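# Dispense one adhesive dot onto every gold pad

## Task

Using the paste in the dispenser, place exactly one dot of about 110 microliters on every gold pad printed on the plate. Each dot must stay rounded (not squashed flat) and lie entirely inside its own pad. Apart from a tiny smear, no adhesive may land anywhere else, including on other pads, or the task fails. The scrap strip beside the plate may be used for trial dots or purging. Any paste still oozing from the tip, or hanging from it as a long string, will drop straight down once you are finished, whatever the height. Finish with the tip raised well above the plate and the arm moved out of the way.

## Robot and tools

ROBOT AND FRAMES
A single six-joint arm carries a dispensing head in place of a gripper. The tool point is the centre of the tip's open end, and its own +z axis points out through the tip. Scene frame: origin on the table top beneath the arm base, +z up, +y to the left when facing along +x. The base may sit slightly tilted, and the reported position gets less accurate at long reach. For the first 89 mm back from the tip end the tool is only the tip and a sleeved barrel about 28 mm wide. Further back, a wrist camera block (on -y) and the case (mostly on -x) stick out up to 100 mm. With tilt of 30 degrees or less, only the tip can reach a flat surface.

DISPENSER
A motor pushes a plunger onto the piston of a 55 ml barrel, and paste leaves a 3 mm plastic tip. Pressure must build before anything flows, so the first push (and the first after any pull-back) yields less than the plunger displaces. Flow continues after the plunger halts, even between calls; a moderate pull-back stops it, and a bigger one opens a gap the next push must close first. Nothing is ever sucked in. Hold the tip roughly one dot diameter above the surface: lower flattens the dot, touching blocks flow, higher gives a late, wandering thread. A tilted tip places paste off to one side. After flow stops a thread links tip and dot; raise the tip straight up to break it, because sideways motion drags a string, and leftover paste on the tip drops onto whatever it next approaches. As a rough guide, 110 ul at plunger 0.5 (320 ul/s) is about 0.34 s, but lag and ooze change this.

execute_actions(actions)
actions is a list of actions; each action is a table of up to 15 rows, one row per control step of 1/30 s, and each action lasts 0.5 s (15 steps). A shorter table repeats its final row. Each row is 7 numbers in [-1, 1]: dx, dy, dz, rx, ry, rz, plunger. The first six are an offset (not a pose) from the tool point's measured pose at the start of that action, expressed in the tool point's own axes; every row refers back to that same start, not to the previous row. For a call's first action the start is the last pose reported in the scene. Scale: 1.0 equals 0.6 m for dx/dy/dz and 180 degrees for rx/ry/rz, which together form a single rotation vector. Each step the commanded pose is clipped to within 100 mm and 16 degrees of the measured pose, so large offsets take several actions; after an action the arm only continues up to the last clipped pose. Motion trails commands by about 0.17 s. plunger is a rate: +1 advances at 640 ul/s, -1 retracts at the same rate, values between scale linearly, and anything within 0.01 of 0 means stopped. Between actions it is treated as 0. An empty list just returns state and images.

move(target, speed, blocking)
target is one row of 7 numbers as above: an offset in tool axes from the pose in the latest result that shows one, plus plunger, which is applied from the start until the move finishes. The path is straight, 0.5 to 10 s long (cut off at 10 s), rotating the shorter way. speed is the path's top speed in m/s, 0.002 to 0.5, default 0.25; rotation is capped at twice that in rad/s. The tip may lag, stray or overshoot the speed, mostly near full reach. Paths do not avoid obstacles. The arm is stiff: aiming even slightly beyond a firm contact can trigger a fault, and faster or deeper contact hits harder. blocking=false returns after 0.5 s while motion continues; then use wait or stop before sending further actions or moves. The result adds a move: line (done, off_target, moving, held, fault), which limits acted (paced = clipped pose; held = some steps blocked, after which the arm may speed up sharply), and the distance to target.

wait(seconds): 0 to 10; the arm keeps its last command and a running move continues (returning early if it ends). stop(): brakes a running move; faster motion needs more room. zoom_image(camera, region): camera is cam_head_left or cam_head_right; region is [x0, y0, x1, y1] in pixels from the top-left, at most 504 by 504. finished_scene(scene): ends the current scene, given its number; irreversible, and the goal must already hold.

RESULTS
The state line gives end_effector_position (m), end_effector_quat_wxyz and velocities (m/s, rad/s) in the scene frame. force_n (N, capped at 100 per axis) and torque_nm are one wrist-sensor sample in tool axes, n/a at first; noise up to about 3.4 N and a fixed offset up to about 5.5 N. A force z clearly below its in-air value means the tip is pressing on something, whose height equals the tool point's. Hand target is where the controller is currently driving. pose unreachable means the clearance check (which includes the mount under the base) altered or blocked a command. Step readings list positions at some steps, HELD marking held-back rows. left_ml is barrel paste by motor count. Status: ready, moving, empty (plunger at end), or fault (motor stalled, e.g. tip blocked). Clearing a fault needs a pull-back several times longer than a normal stop; lifting the tip before that releases a gush of paste. Joint torques include drive output and offsets, so they are not a contact gauge. Images arrive from cam_head_left, cam_head_right, cam_high, cam_low, cam_wrist, each 504x504.

AVOID
A joint reaching its load limit (shoulder pan and lift 300, elbow 136, each wrist 49.1 N m) or any outside force of 150 N causes a 10 s stop and skips the rest of the call. Motor heat from holding loads warns at 70 °C and brakes the arm at 85 °C. Avoid slams, hard pushes, stray paste and drips; smooth, economical motion is preferred. Joint ranges: pan ±3.142, elbow 0 to 3.142, others ±6.283 rad.

Each tool is called after "Emit:" by a JSON object that holds its "op" and its "data".

## Session

Emit:
{"op": "execute_actions", "data": {"actions": []}}

Scene clock: 0.00 s.
end_effector_position=(+0.6070, -0.1183, +0.2339) left_ml=50.9 status=ready force_n=(+1.5, +1.6, -1.1) torque_nm=(+0.75, -0.37, -0.13) end_effector_quat_wxyz=(-0.268, +0.649, +0.657, +0.273) end_effector_velocity=(-0.001, +0.001, -0.000) end_effector_angular_velocity=(+0.001, +0.001, +0.002)
Joint positions: [-0.296 -1.729  1.955 -1.799 -1.571 -1.867]
Joint velocities: [ 0.     0.001  0.     0.001  0.    -0.001]
Joint torques (N m, as the arm reports them, + toward a larger angle): no reading
Hand target: +0.607, -0.118, +0.234; -0.268, +0.649, +0.657, +0.273

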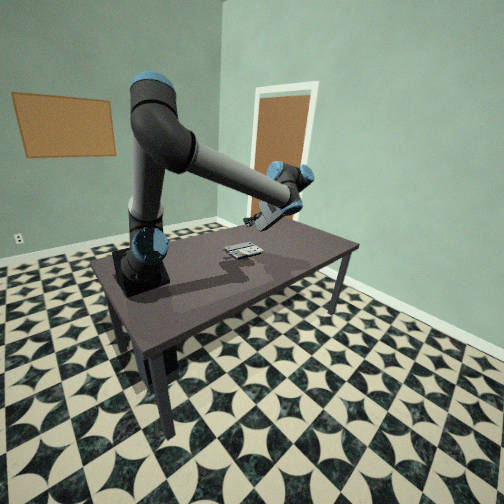

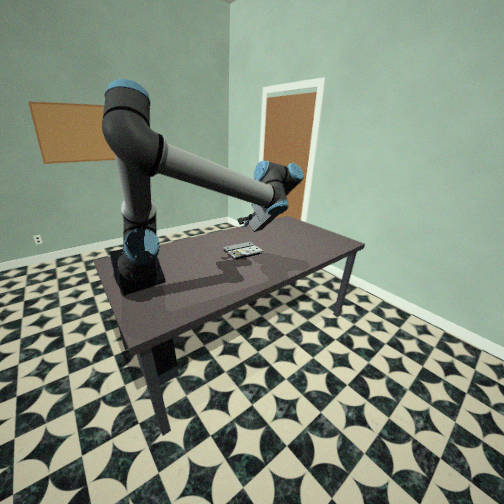

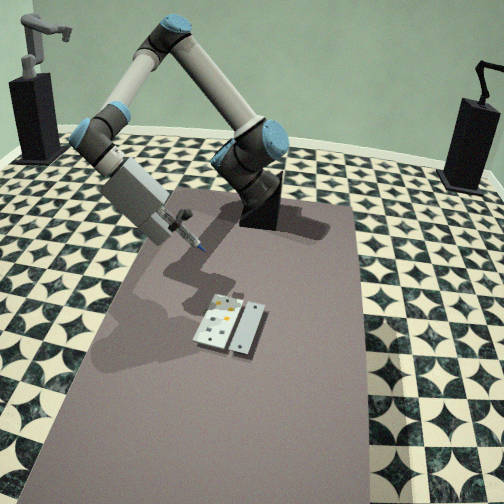

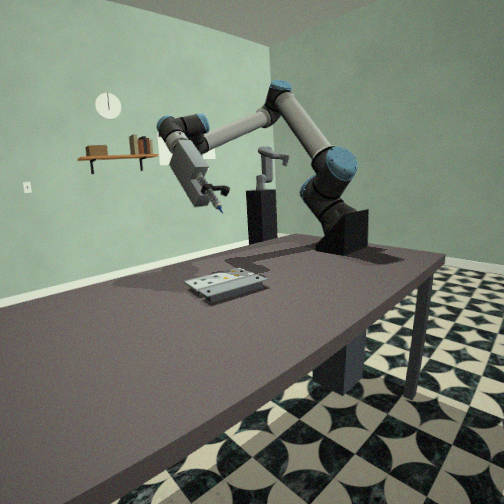

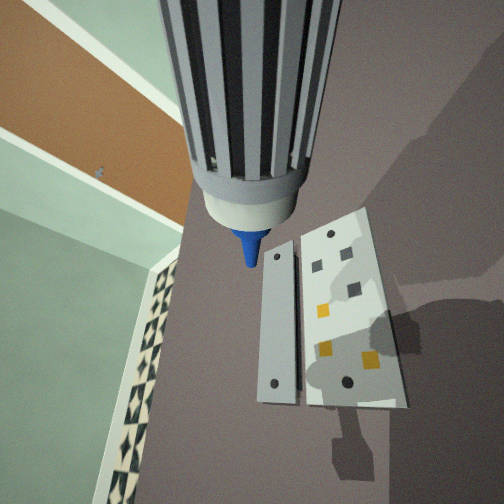

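Emit:
{"op": "move", "data": {"target": [0,0,0.17,0,-0.25,0,0]}}

Emit:
{"op": "zoom_image", "data": {"camera": "cam_low", "region": [150,180,310,340]}}

Scene clock: 11.27 s.
end_effector_position=(+0.6073, -0.0458, +0.1620) left_ml=50.9 status=ready force_n=(+1.9, +0.9, -4.2) torque_nm=(+0.45, -0.66, -0.06) end_effector_quat_wxyz=(+0.003, +0.704, +0.710, +0.004) end_effector_velocity=(-0.000, +0.001, -0.001) end_effector_angular_velocity=(-0.007, +0.004, -0.000)
Joint positions: [ 0.259 -1.407  2.049 -1.964 -2.323 -1.213]
Joint velocities: [ 0.003  0.008 -0.003  0.007 -0.005  0.01 ]
Joint torques (N m, as the arm reports them, + toward a larger angle): [ 47.33  -7.8  -45.41  -0.11  -2.2    2.62]
Hand target: +0.607, -0.046, +0.162; +0.003, +0.704, +0.710, +0.004
Off the commanded pose: 0.000 m, 0 deg.
move: done

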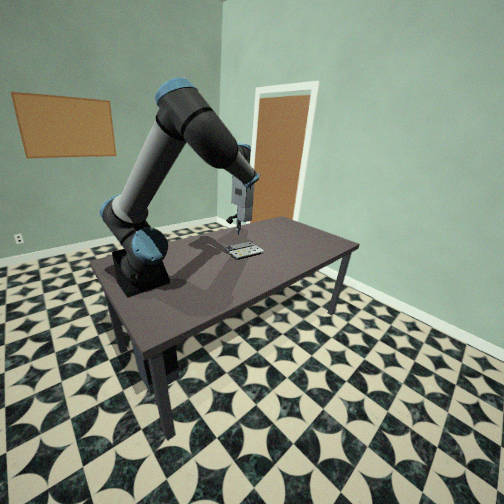

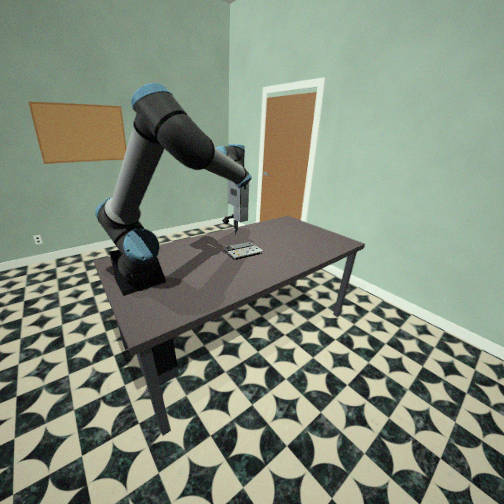

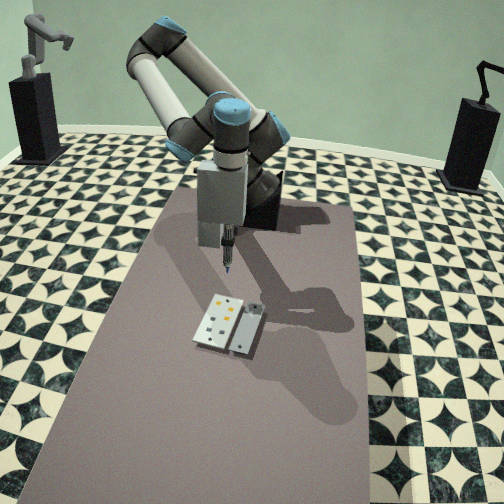

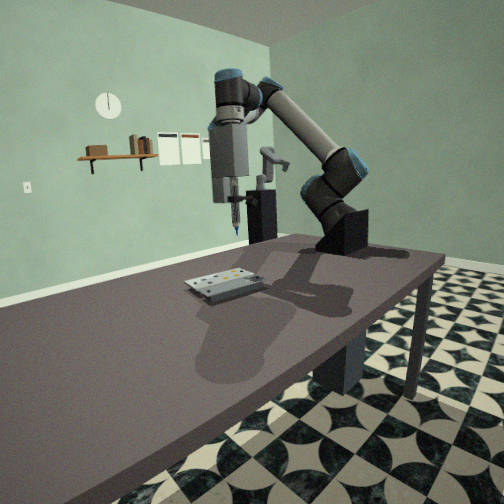

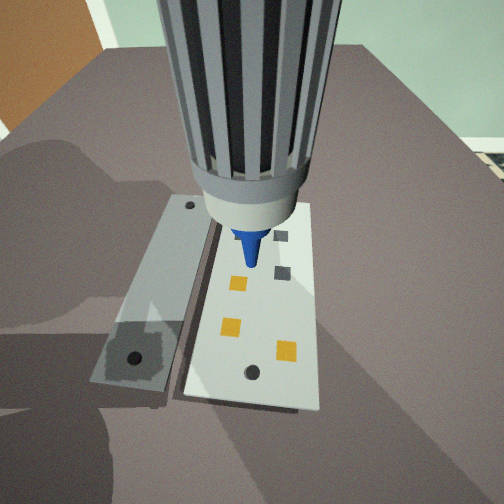

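Region (150, 180, 310, 340) of cam_low's 504x504 image, scaled by 3.150, with more detail than that image has.

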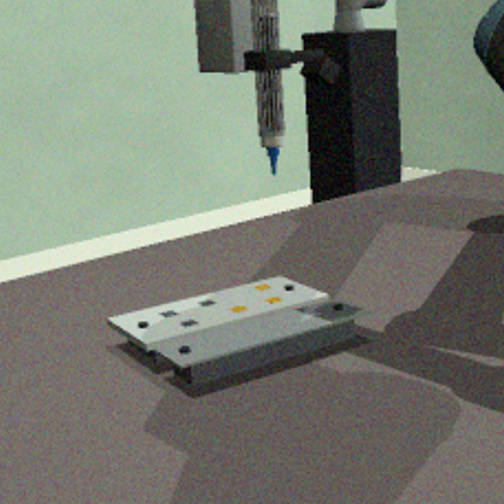

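Emit:
{"op": "move", "data": {"target": [0.1,0.03,0.175,0,0,0,0]}}

Emit:
{"op": "zoom_image", "data": {"camera": "cam_low", "region": [180,230,290,340]}}

Scene clock: 16.33 s.
end_effector_position=(+0.6259, +0.0145, +0.0573) left_ml=50.9 status=ready force_n=(+2.0, +0.2, -2.3) torque_nm=(+0.20, -0.59, -0.11) end_effector_quat_wxyz=(+0.003, +0.704, +0.710, +0.004) end_effector_velocity=(-0.000, +0.000, -0.001) end_effector_angular_velocity=(-0.000, -0.000, -0.000)
Joint positions: [ 0.207 -1.248  2.13  -2.251 -2.334 -1.283]
Joint velocities: [ 0.     0.001  0.001 -0.003 -0.    -0.   ]
Joint torques (N m, as the arm reports them, + toward a larger angle): [ 18.16 -18.78 -13.73  -6.55  -2.31  -2.78]
Hand target: +0.626, +0.015, +0.057; +0.003, +0.704, +0.710, +0.004
Off the commanded pose: 0.000 m, 0 deg.
move: done

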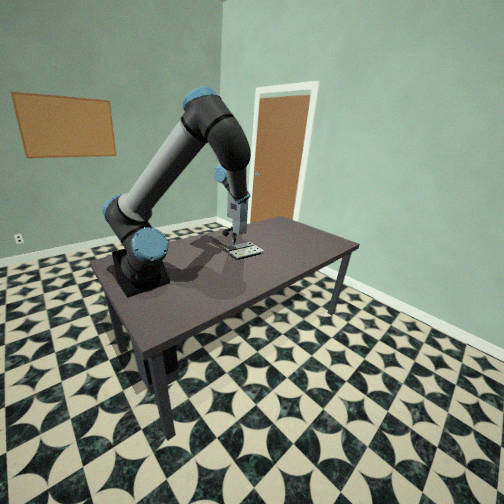

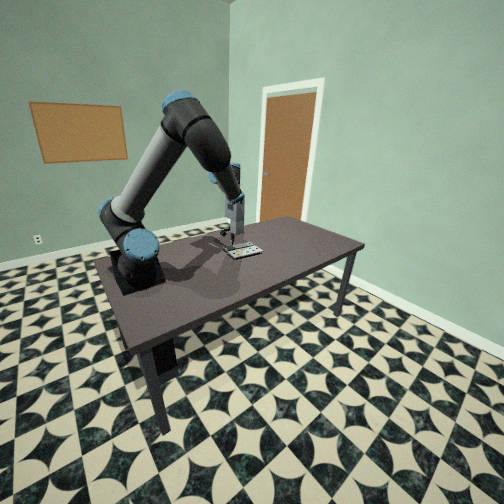

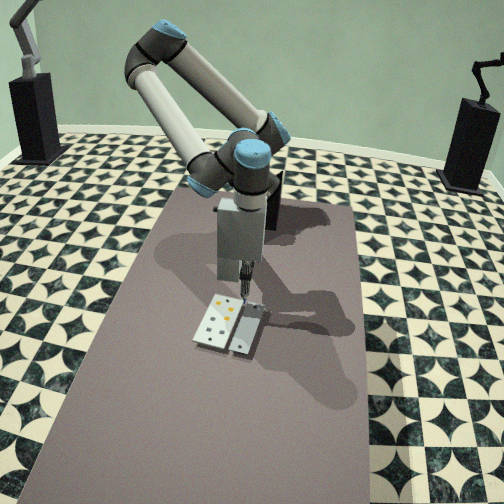

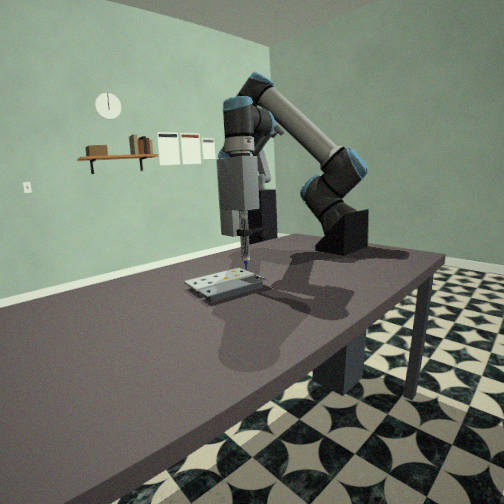

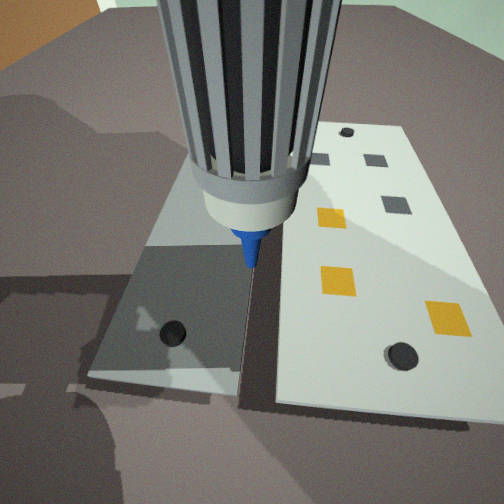

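Region (180, 230, 290, 340) of cam_low's 504x504 image, scaled by 4.582, with more detail than that image has.

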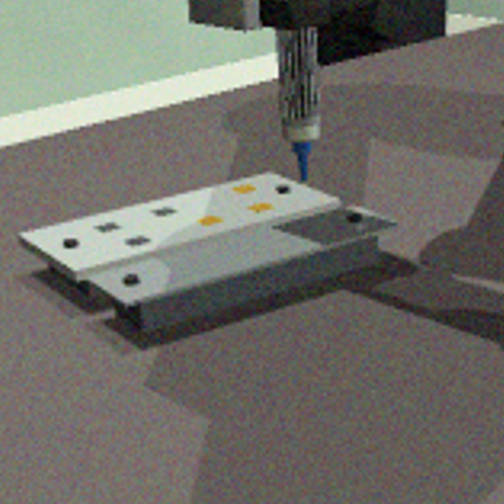

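Emit:
{"op": "move", "data": {"target": [-0.07,0.025,0.025,0,0,0,0], "speed": 0.1}}

Emit:
{"op": "zoom_image", "data": {"camera": "cam_low", "region": [200,240,270,310]}}

Scene clock: 23.27 s.
end_effector_position=(+0.6413, -0.0274, +0.0424) left_ml=50.9 status=ready force_n=(+3.1, +1.8, -2.2) torque_nm=(+0.81, -1.02, -0.15) end_effector_quat_wxyz=(+0.003, +0.704, +0.710, +0.004) end_effector_velocity=(+0.001, -0.001, -0.000) end_effector_angular_velocity=(+0.001, -0.001, -0.001)
Joint positions: [ 0.144 -1.272  2.132 -2.29  -2.345 -1.369]
Joint velocities: [-0.002 -0.001 -0.    -0.003  0.001 -0.004]
Joint torques (N m, as the arm reports them, + toward a larger angle): [ 21.3  -61.23 -12.04  -6.23  -2.18  -3.01]
Hand target: +0.641, -0.027, +0.042; +0.003, +0.704, +0.710, +0.004
Off the commanded pose: 0.000 m, 0 deg.
move: done

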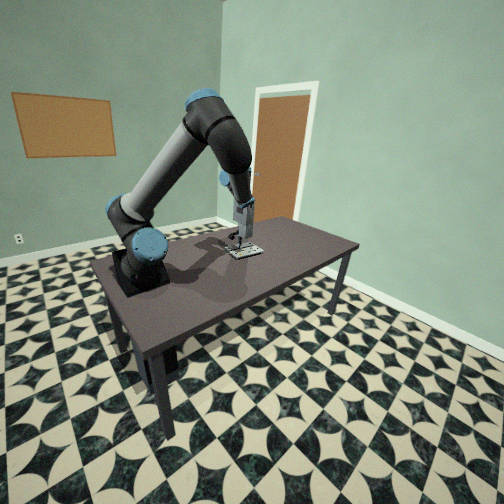

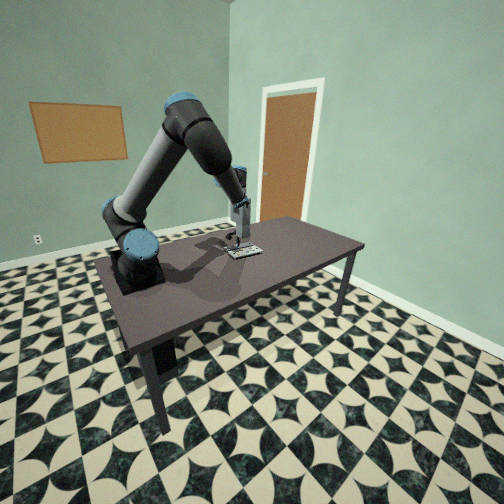

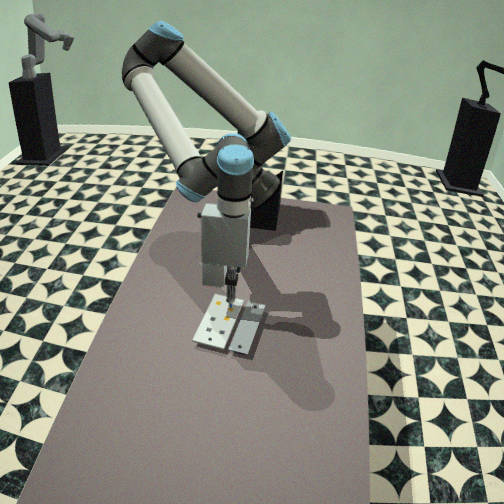

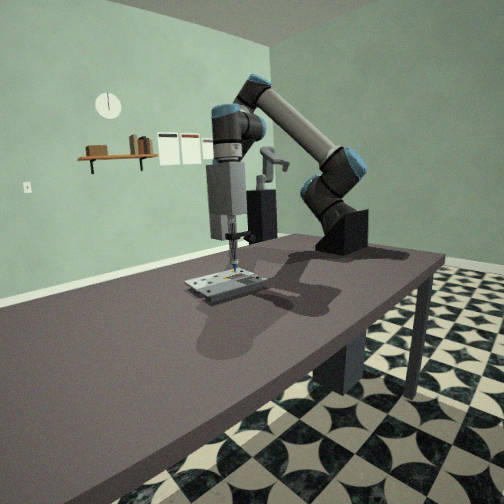

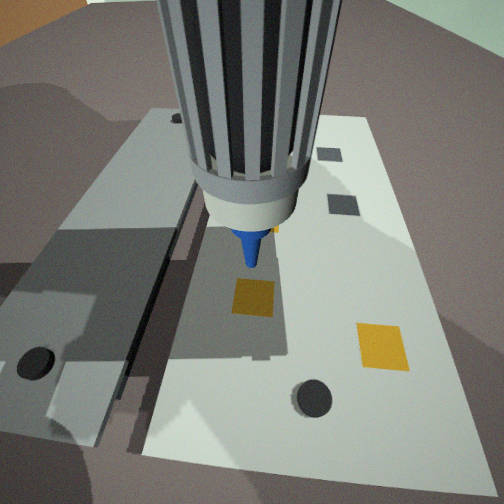

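Region (200, 240, 270, 310) of cam_low's 504x504 image, scaled by 7.200, with more detail than that image has.

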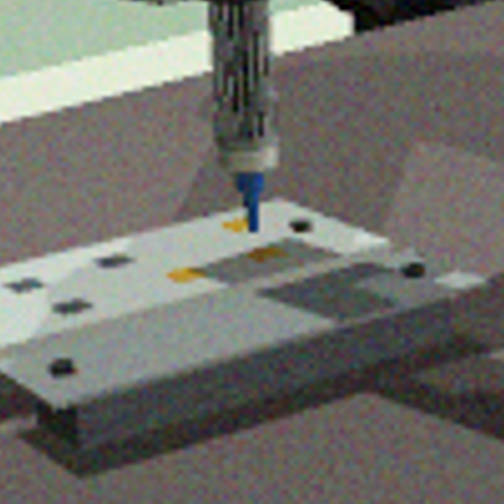

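Emit:
{"op": "move", "data": {"target": [-0.001,-0.01,0.011,0,0,0,0], "speed": 0.03}}

Emit:
{"op": "zoom_image", "data": {"camera": "cam_low", "region": [210,250,260,300]}}

Emit:
{"op": "zoom_image", "data": {"camera": "cam_head_left", "region": [215,225,265,275]}}

Scene clock: 29.43 s.
end_effector_position=(+0.6355, -0.0280, +0.0359) left_ml=50.9 status=ready force_n=(+3.9, +1.1, -2.1) torque_nm=(+0.50, -1.32, -0.10) end_effector_quat_wxyz=(+0.003, +0.704, +0.710, +0.004) end_effector_velocity=(-0.001, +0.000, -0.001) end_effector_angular_velocity=(+0.000, -0.001, -0.001)
Joint positions: [ 0.138 -1.274  2.149 -2.311 -2.346 -1.377]
Joint velocities: [-0.001 -0.     0.003 -0.004 -0.    -0.001]
Joint torques (N m, as the arm reports them, + toward a larger angle): [ 19.69 -58.4  -11.45  -6.36  -2.03  -2.86]
Hand target: +0.635, -0.028, +0.036; +0.003, +0.704, +0.710, +0.004
Off the commanded pose: 0.000 m, 0 deg.
move: done

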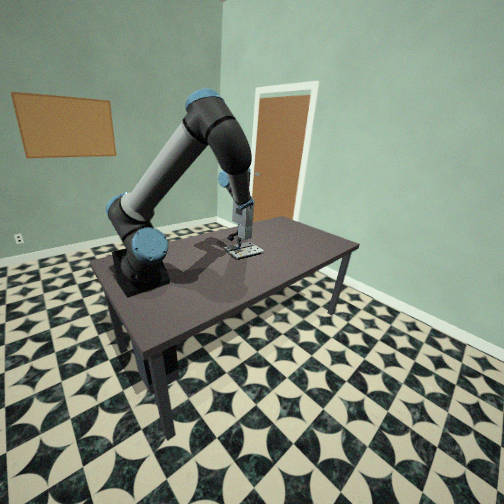

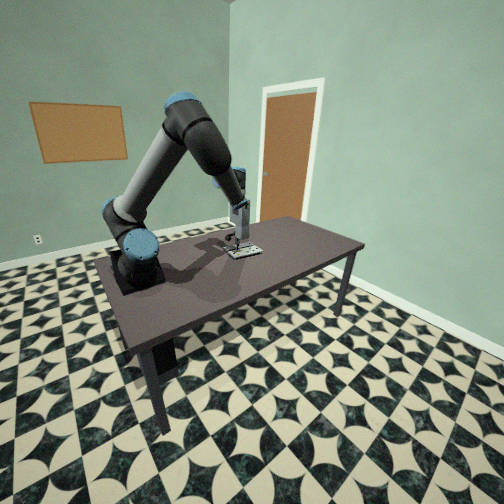

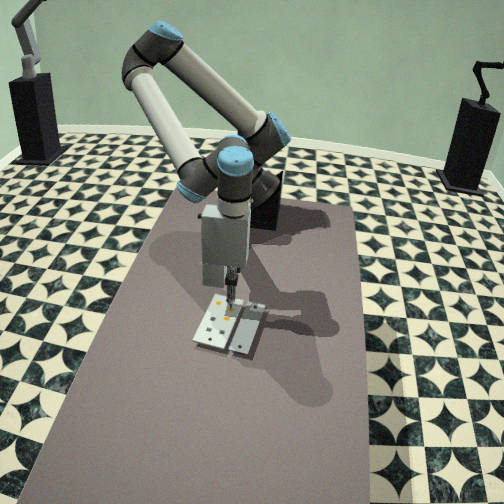

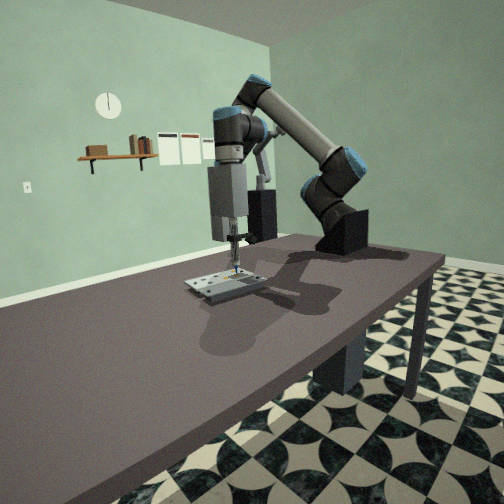

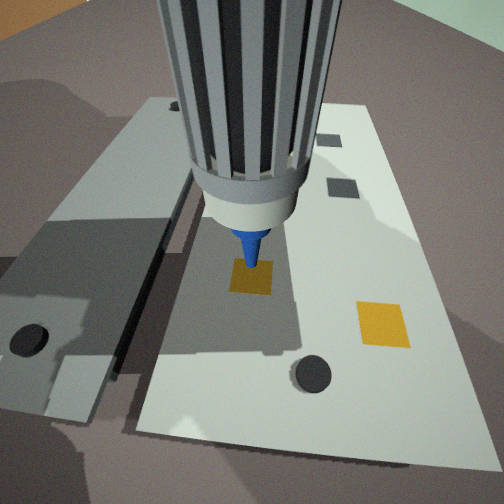

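Region (210, 250, 260, 300) of cam_low's 504x504 image, scaled by 10.080, with more detail than that image has.

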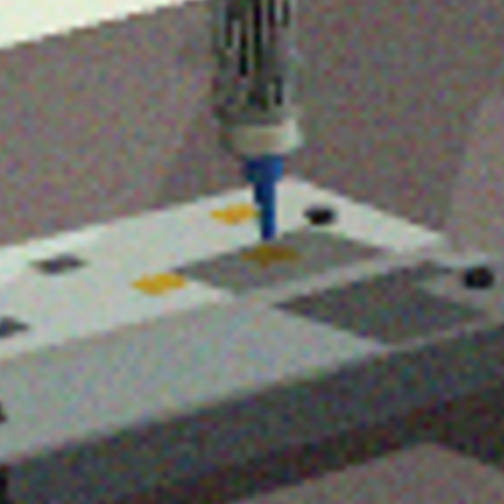

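Region (215, 225, 265, 275) of cam_head_left's 504x504 image, scaled by 10.080, with more detail than that image has.

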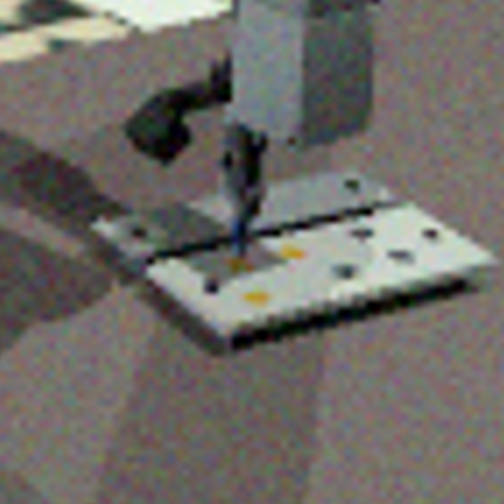

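Emit:
{"op": "execute_actions", "data": {"actions": [[[0,-0.002,0.005,0,0,0,0]],[[0,0,0.0013,0,0,0,0]],[[0,0,0.0013,0,0,0,0]],[[0,0,0.0013,0,0,0,0]],[[0,0,0.0013,0,0,0,0]]]}}

Scene clock: 38.87 s.
end_effector_position=(+0.6344, -0.0280, +0.0298) left_ml=50.9 status=ready force_n=(+1.7, +1.0, -3.7) torque_nm=(+0.43, -0.56, -0.04) end_effector_quat_wxyz=(+0.003, +0.704, +0.710, +0.004) end_effector_velocity=(+0.000, +0.000, +0.001) end_effector_angular_velocity=(+0.000, -0.001, +0.000)
Joint positions: [ 0.132 -1.27   2.157 -2.328 -2.347 -1.386]
Joint velocities: [ 0.001 -0.    -0.    -0.     0.    -0.   ]
Joint torques (N m, as the arm reports them, + toward a larger angle): [ 19.29 -19.41 -11.59  -6.67  -2.26  -2.67]
Hand target: +0.634, -0.028, +0.030; +0.003, +0.704, +0.710, +0.004
Off the commanded pose: 0.000 m, 0 deg.
Step readings (end_effector_position; steps 1 to 15: 1st action; 16 to 30: 2nd action; 31 to 45: 3rd action; 46 to 60: 4th action; 61 to 75: 5th action):
0: (+0.6354, -0.0280, +0.0358)
1: (+0.6354, -0.0280, +0.0358)
2: (+0.6353, -0.0281, +0.0355)
4: (+0.6348, -0.0281, +0.0343)
8: (+0.6344, -0.0281, +0.0332)
15: (+0.6343, -0.0280, +0.0329)
16: (+0.6343, -0.0280, +0.0329)
17: (+0.6343, -0.0280, +0.0328)
19: (+0.6343, -0.0280, +0.0325)
23: (+0.6343, -0.0280, +0.0322)
30: (+0.6343, -0.0280, +0.0321)
31: (+0.6343, -0.0280, +0.0321)
32: (+0.6344, -0.0280, +0.0320)
34: (+0.6343, -0.0280, +0.0317)
38: (+0.6343, -0.0280, +0.0314)
45: (+0.6344, -0.0280, +0.0314)
46: (+0.6344, -0.0280, +0.0314)
47: (+0.6344, -0.0280, +0.0313)
49: (+0.6344, -0.0280, +0.0309)
53: (+0.6344, -0.0280, +0.0306)
60: (+0.6344, -0.0280, +0.0306)
61: (+0.6344, -0.0280, +0.0306)
62: (+0.6344, -0.0280, +0.0305)
64: (+0.6344, -0.0280, +0.0301)
68: (+0.6344, -0.0280, +0.0299)
75: end_effector_position above

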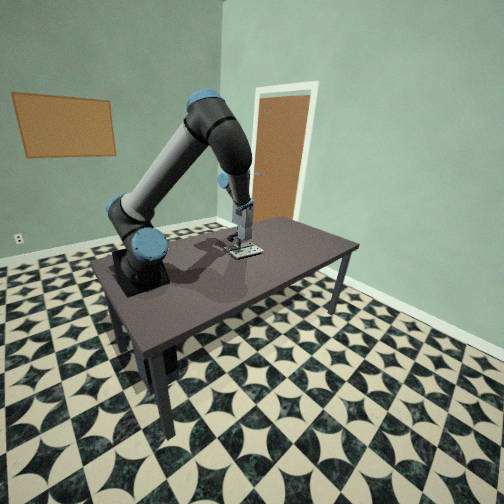

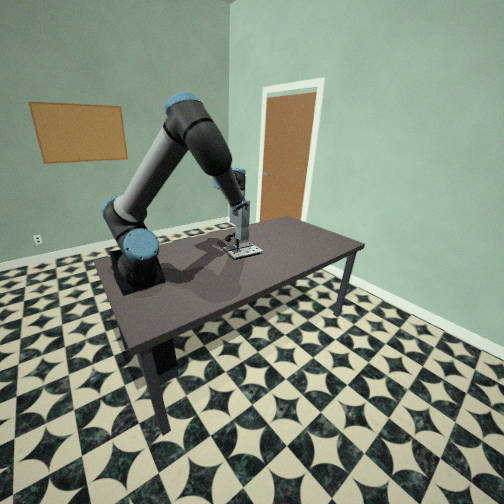

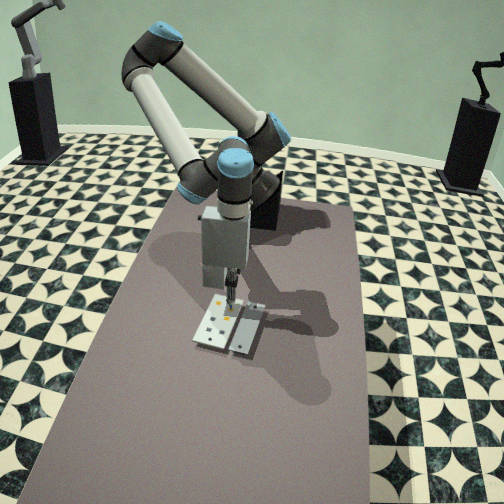

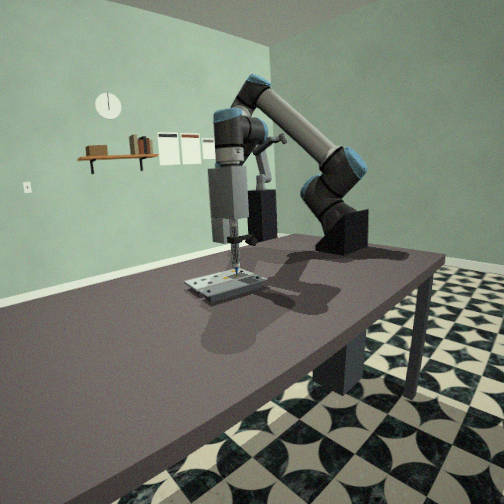

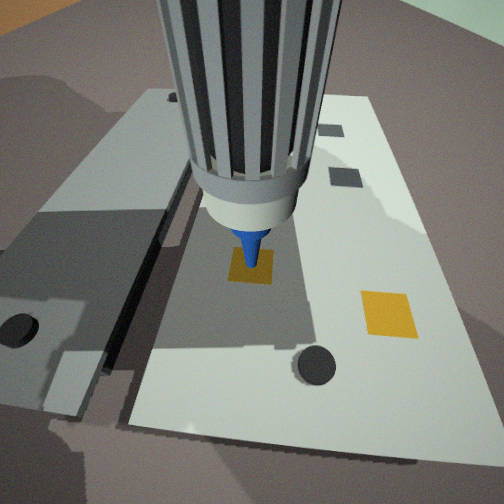

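Emit:
{"op": "execute_actions", "data": {"actions": [[[0,0,0.0013,0,0,0,0]],[[0,0,0.0013,0,0,0,0]]]}}

Scene clock: 52.70 s.
end_effector_position=(+0.6344, -0.0280, +0.0289) left_ml=50.9 status=ready force_n=(-2.0, -17.5, -49.8) torque_nm=(+0.91, -0.91, -0.05) end_effector_quat_wxyz=(+0.003, +0.704, +0.710, +0.004) end_effector_velocity=(+0.001, +0.000, +0.000) end_effector_angular_velocity=(+0.001, -0.001, -0.001)
Joint positions: [ 0.131 -1.269  2.158 -2.332 -2.347 -1.388]
Joint velocities: [ 0.     0.001 -0.001 -0.001  0.001  0.   ]
Joint torques (N m, as the arm reports them, + toward a larger angle): [ 36.99 -40.02 -24.4   -3.11   0.07   0.01]
Hand target: +0.634, -0.028, +0.029; +0.003, +0.704, +0.710, +0.004
Off the commanded pose: 0.001 m, 0 deg.
FORCE FAULT: contact force on the arm reached its limit, and the arm stopped for 10 seconds. The contact can be on any part of the arm, not only on its tool. That time counts as 20 of the actions that you can send in this scene. The arm's remaining commands of this call were not run. The arm holds still and accepts commands again. Move the arm away from the contact; if what it grips holds it there, let go first. Pushing or pulling that hard again can fault the arm again.
Step readings (end_effector_position; steps 1 to 15: 1st action; 16 to 30: 2nd action):
0: (+0.6344, -0.0280, +0.0298)
1: (+0.6344, -0.0280, +0.0298)
2: (+0.6344, -0.0280, +0.0297)
4: (+0.6344, -0.0280, +0.0294)
8: (+0.6344, -0.0280, +0.0291)
15: (+0.6344, -0.0280, +0.0291)
16: (+0.6344, -0.0280, +0.0291)
17: (+0.6344, -0.0280, +0.0290)
19: (+0.6344, -0.0280, +0.0288)
23: (+0.6345, -0.0280, +0.0286)
30: (+0.6344, -0.0280, +0.0287)

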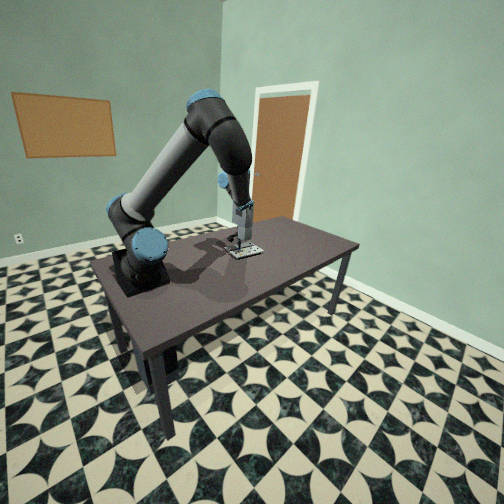

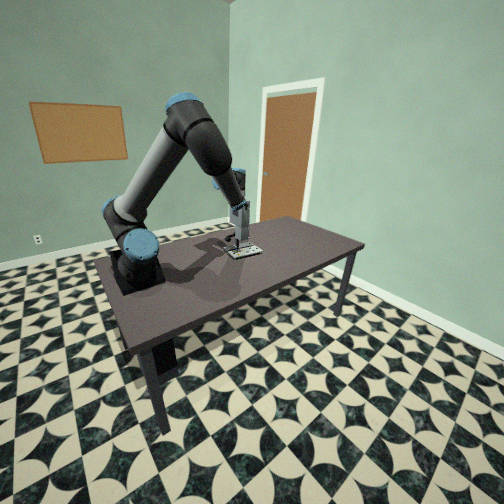

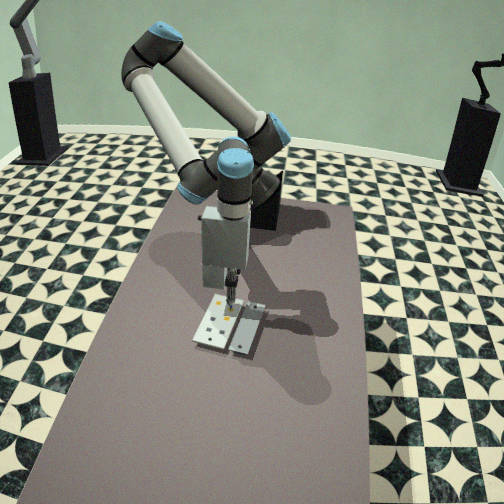

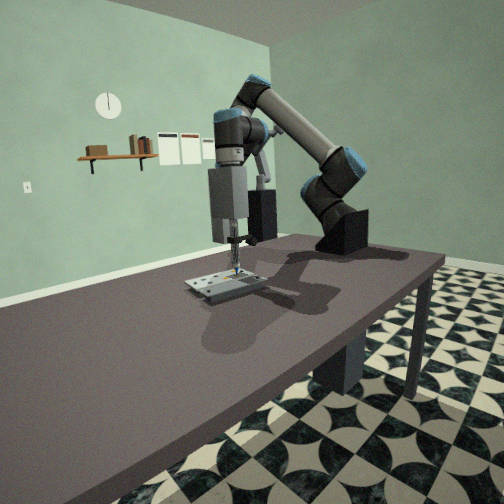

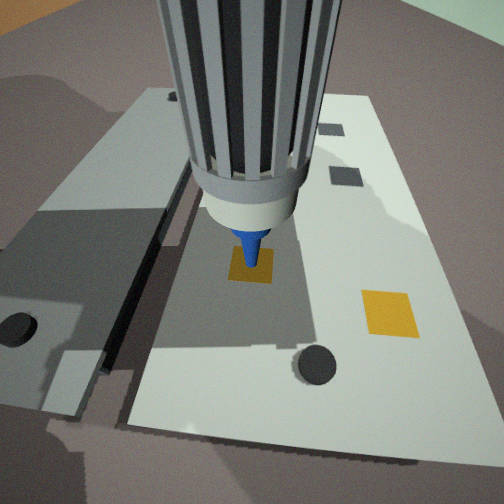

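Emit:
{"op": "execute_actions", "data": {"actions": [[[0,0,-0.012,0,0,0,0]],[[0.01,0.002,0,0,0,0,0],[0.02,0.004,0,0,0,0,0],[0.035,0.007,0,0,0,0,0],[0.05,0.01,0,0,0,0,0],[0.065,0.013,0,0,0,0,0],[0.08,0.016,0,0,0,0,0],[0.09,0.018,0,0,0,0,0],[0.1,0.02,0,0,0,0,0]],[[0,0,0,0,0,0,0]]]}}

Emit:
{"op": "zoom_image", "data": {"camera": "cam_low", "region": [210,250,270,310]}}

Scene clock: 62.37 s.
end_effector_position=(+0.6452, +0.0303, +0.0364) left_ml=50.9 status=ready force_n=(+1.2, +3.1, -1.3) torque_nm=(+1.27, -0.35, -0.13) end_effector_quat_wxyz=(+0.003, +0.704, +0.710, +0.005) end_effector_velocity=(+0.000, -0.000, -0.000) end_effector_angular_velocity=(+0.001, +0.000, -0.001)
Joint positions: [ 0.196 -1.189  2.112 -2.305 -2.337 -1.299]
Joint velocities: [-0.001 -0.001 -0.    -0.     0.001 -0.   ]
Joint torques (N m, as the arm reports them, + toward a larger angle): [ 18.91 -62.83 -12.14  -6.35  -2.19  -2.82]
Hand target: +0.645, +0.030, +0.036; +0.003, +0.704, +0.710, +0.005
Off the commanded pose: 0.000 m, 0 deg.
Step readings (end_effector_position; steps 1 to 15: 1st action; 16 to 30: 2nd action; 31 to 45: 3rd action):
0: (+0.6344, -0.0280, +0.0289)
1: (+0.6344, -0.0280, +0.0289)
2: (+0.6344, -0.0280, +0.0297)
4: (+0.6343, -0.0280, +0.0327)
8: (+0.6343, -0.0280, +0.0354)
15: (+0.6343, -0.0280, +0.0361)
16: (+0.6343, -0.0280, +0.0361)
17: (+0.6345, -0.0274, +0.0362)
19: (+0.6357, -0.0218, +0.0364)
23: (+0.6400, +0.0043, +0.0367)
30: (+0.6452, +0.0302, +0.0364)
31: (+0.6454, +0.0309, +0.0363)
32: (+0.6455, +0.0311, +0.0363)
34: (+0.6456, +0.0309, +0.0365)
38: (+0.6454, +0.0305, +0.0365)
45: end_effector_position above

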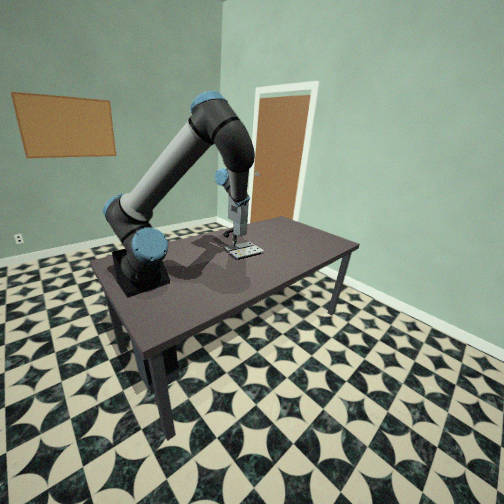

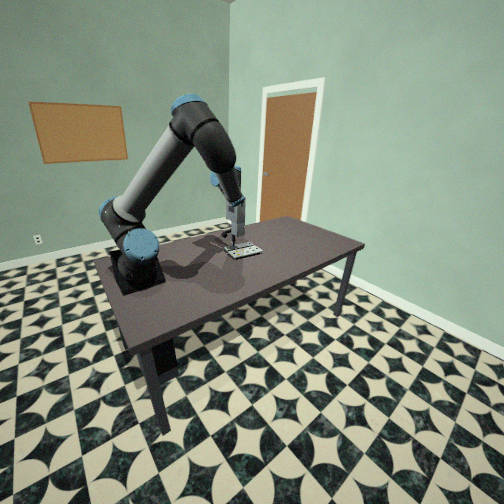

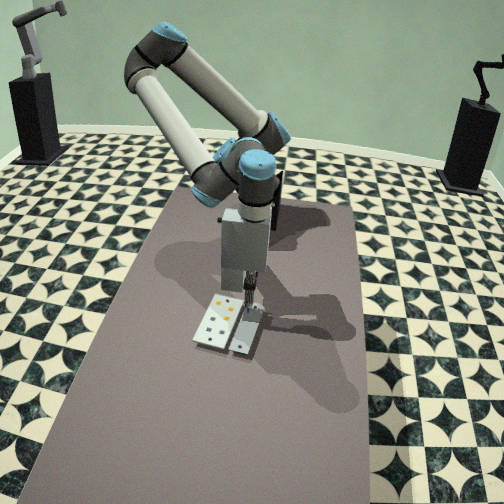

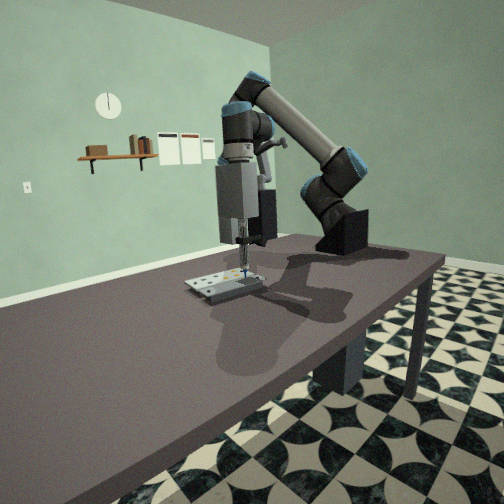

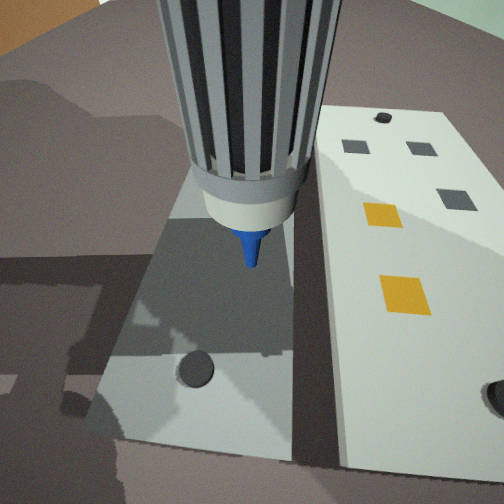

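Region (210, 250, 270, 310) of cam_low's 504x504 image, scaled by 8.400, with more detail than that image has.

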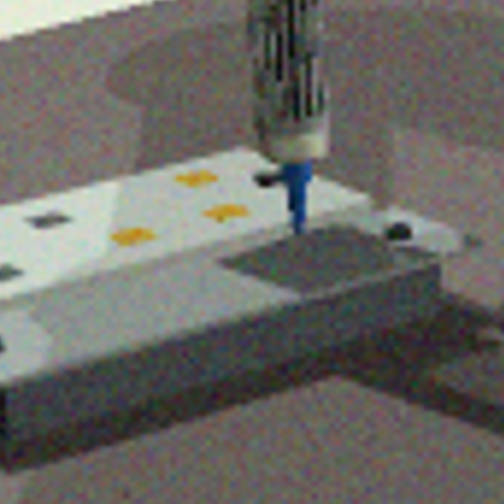

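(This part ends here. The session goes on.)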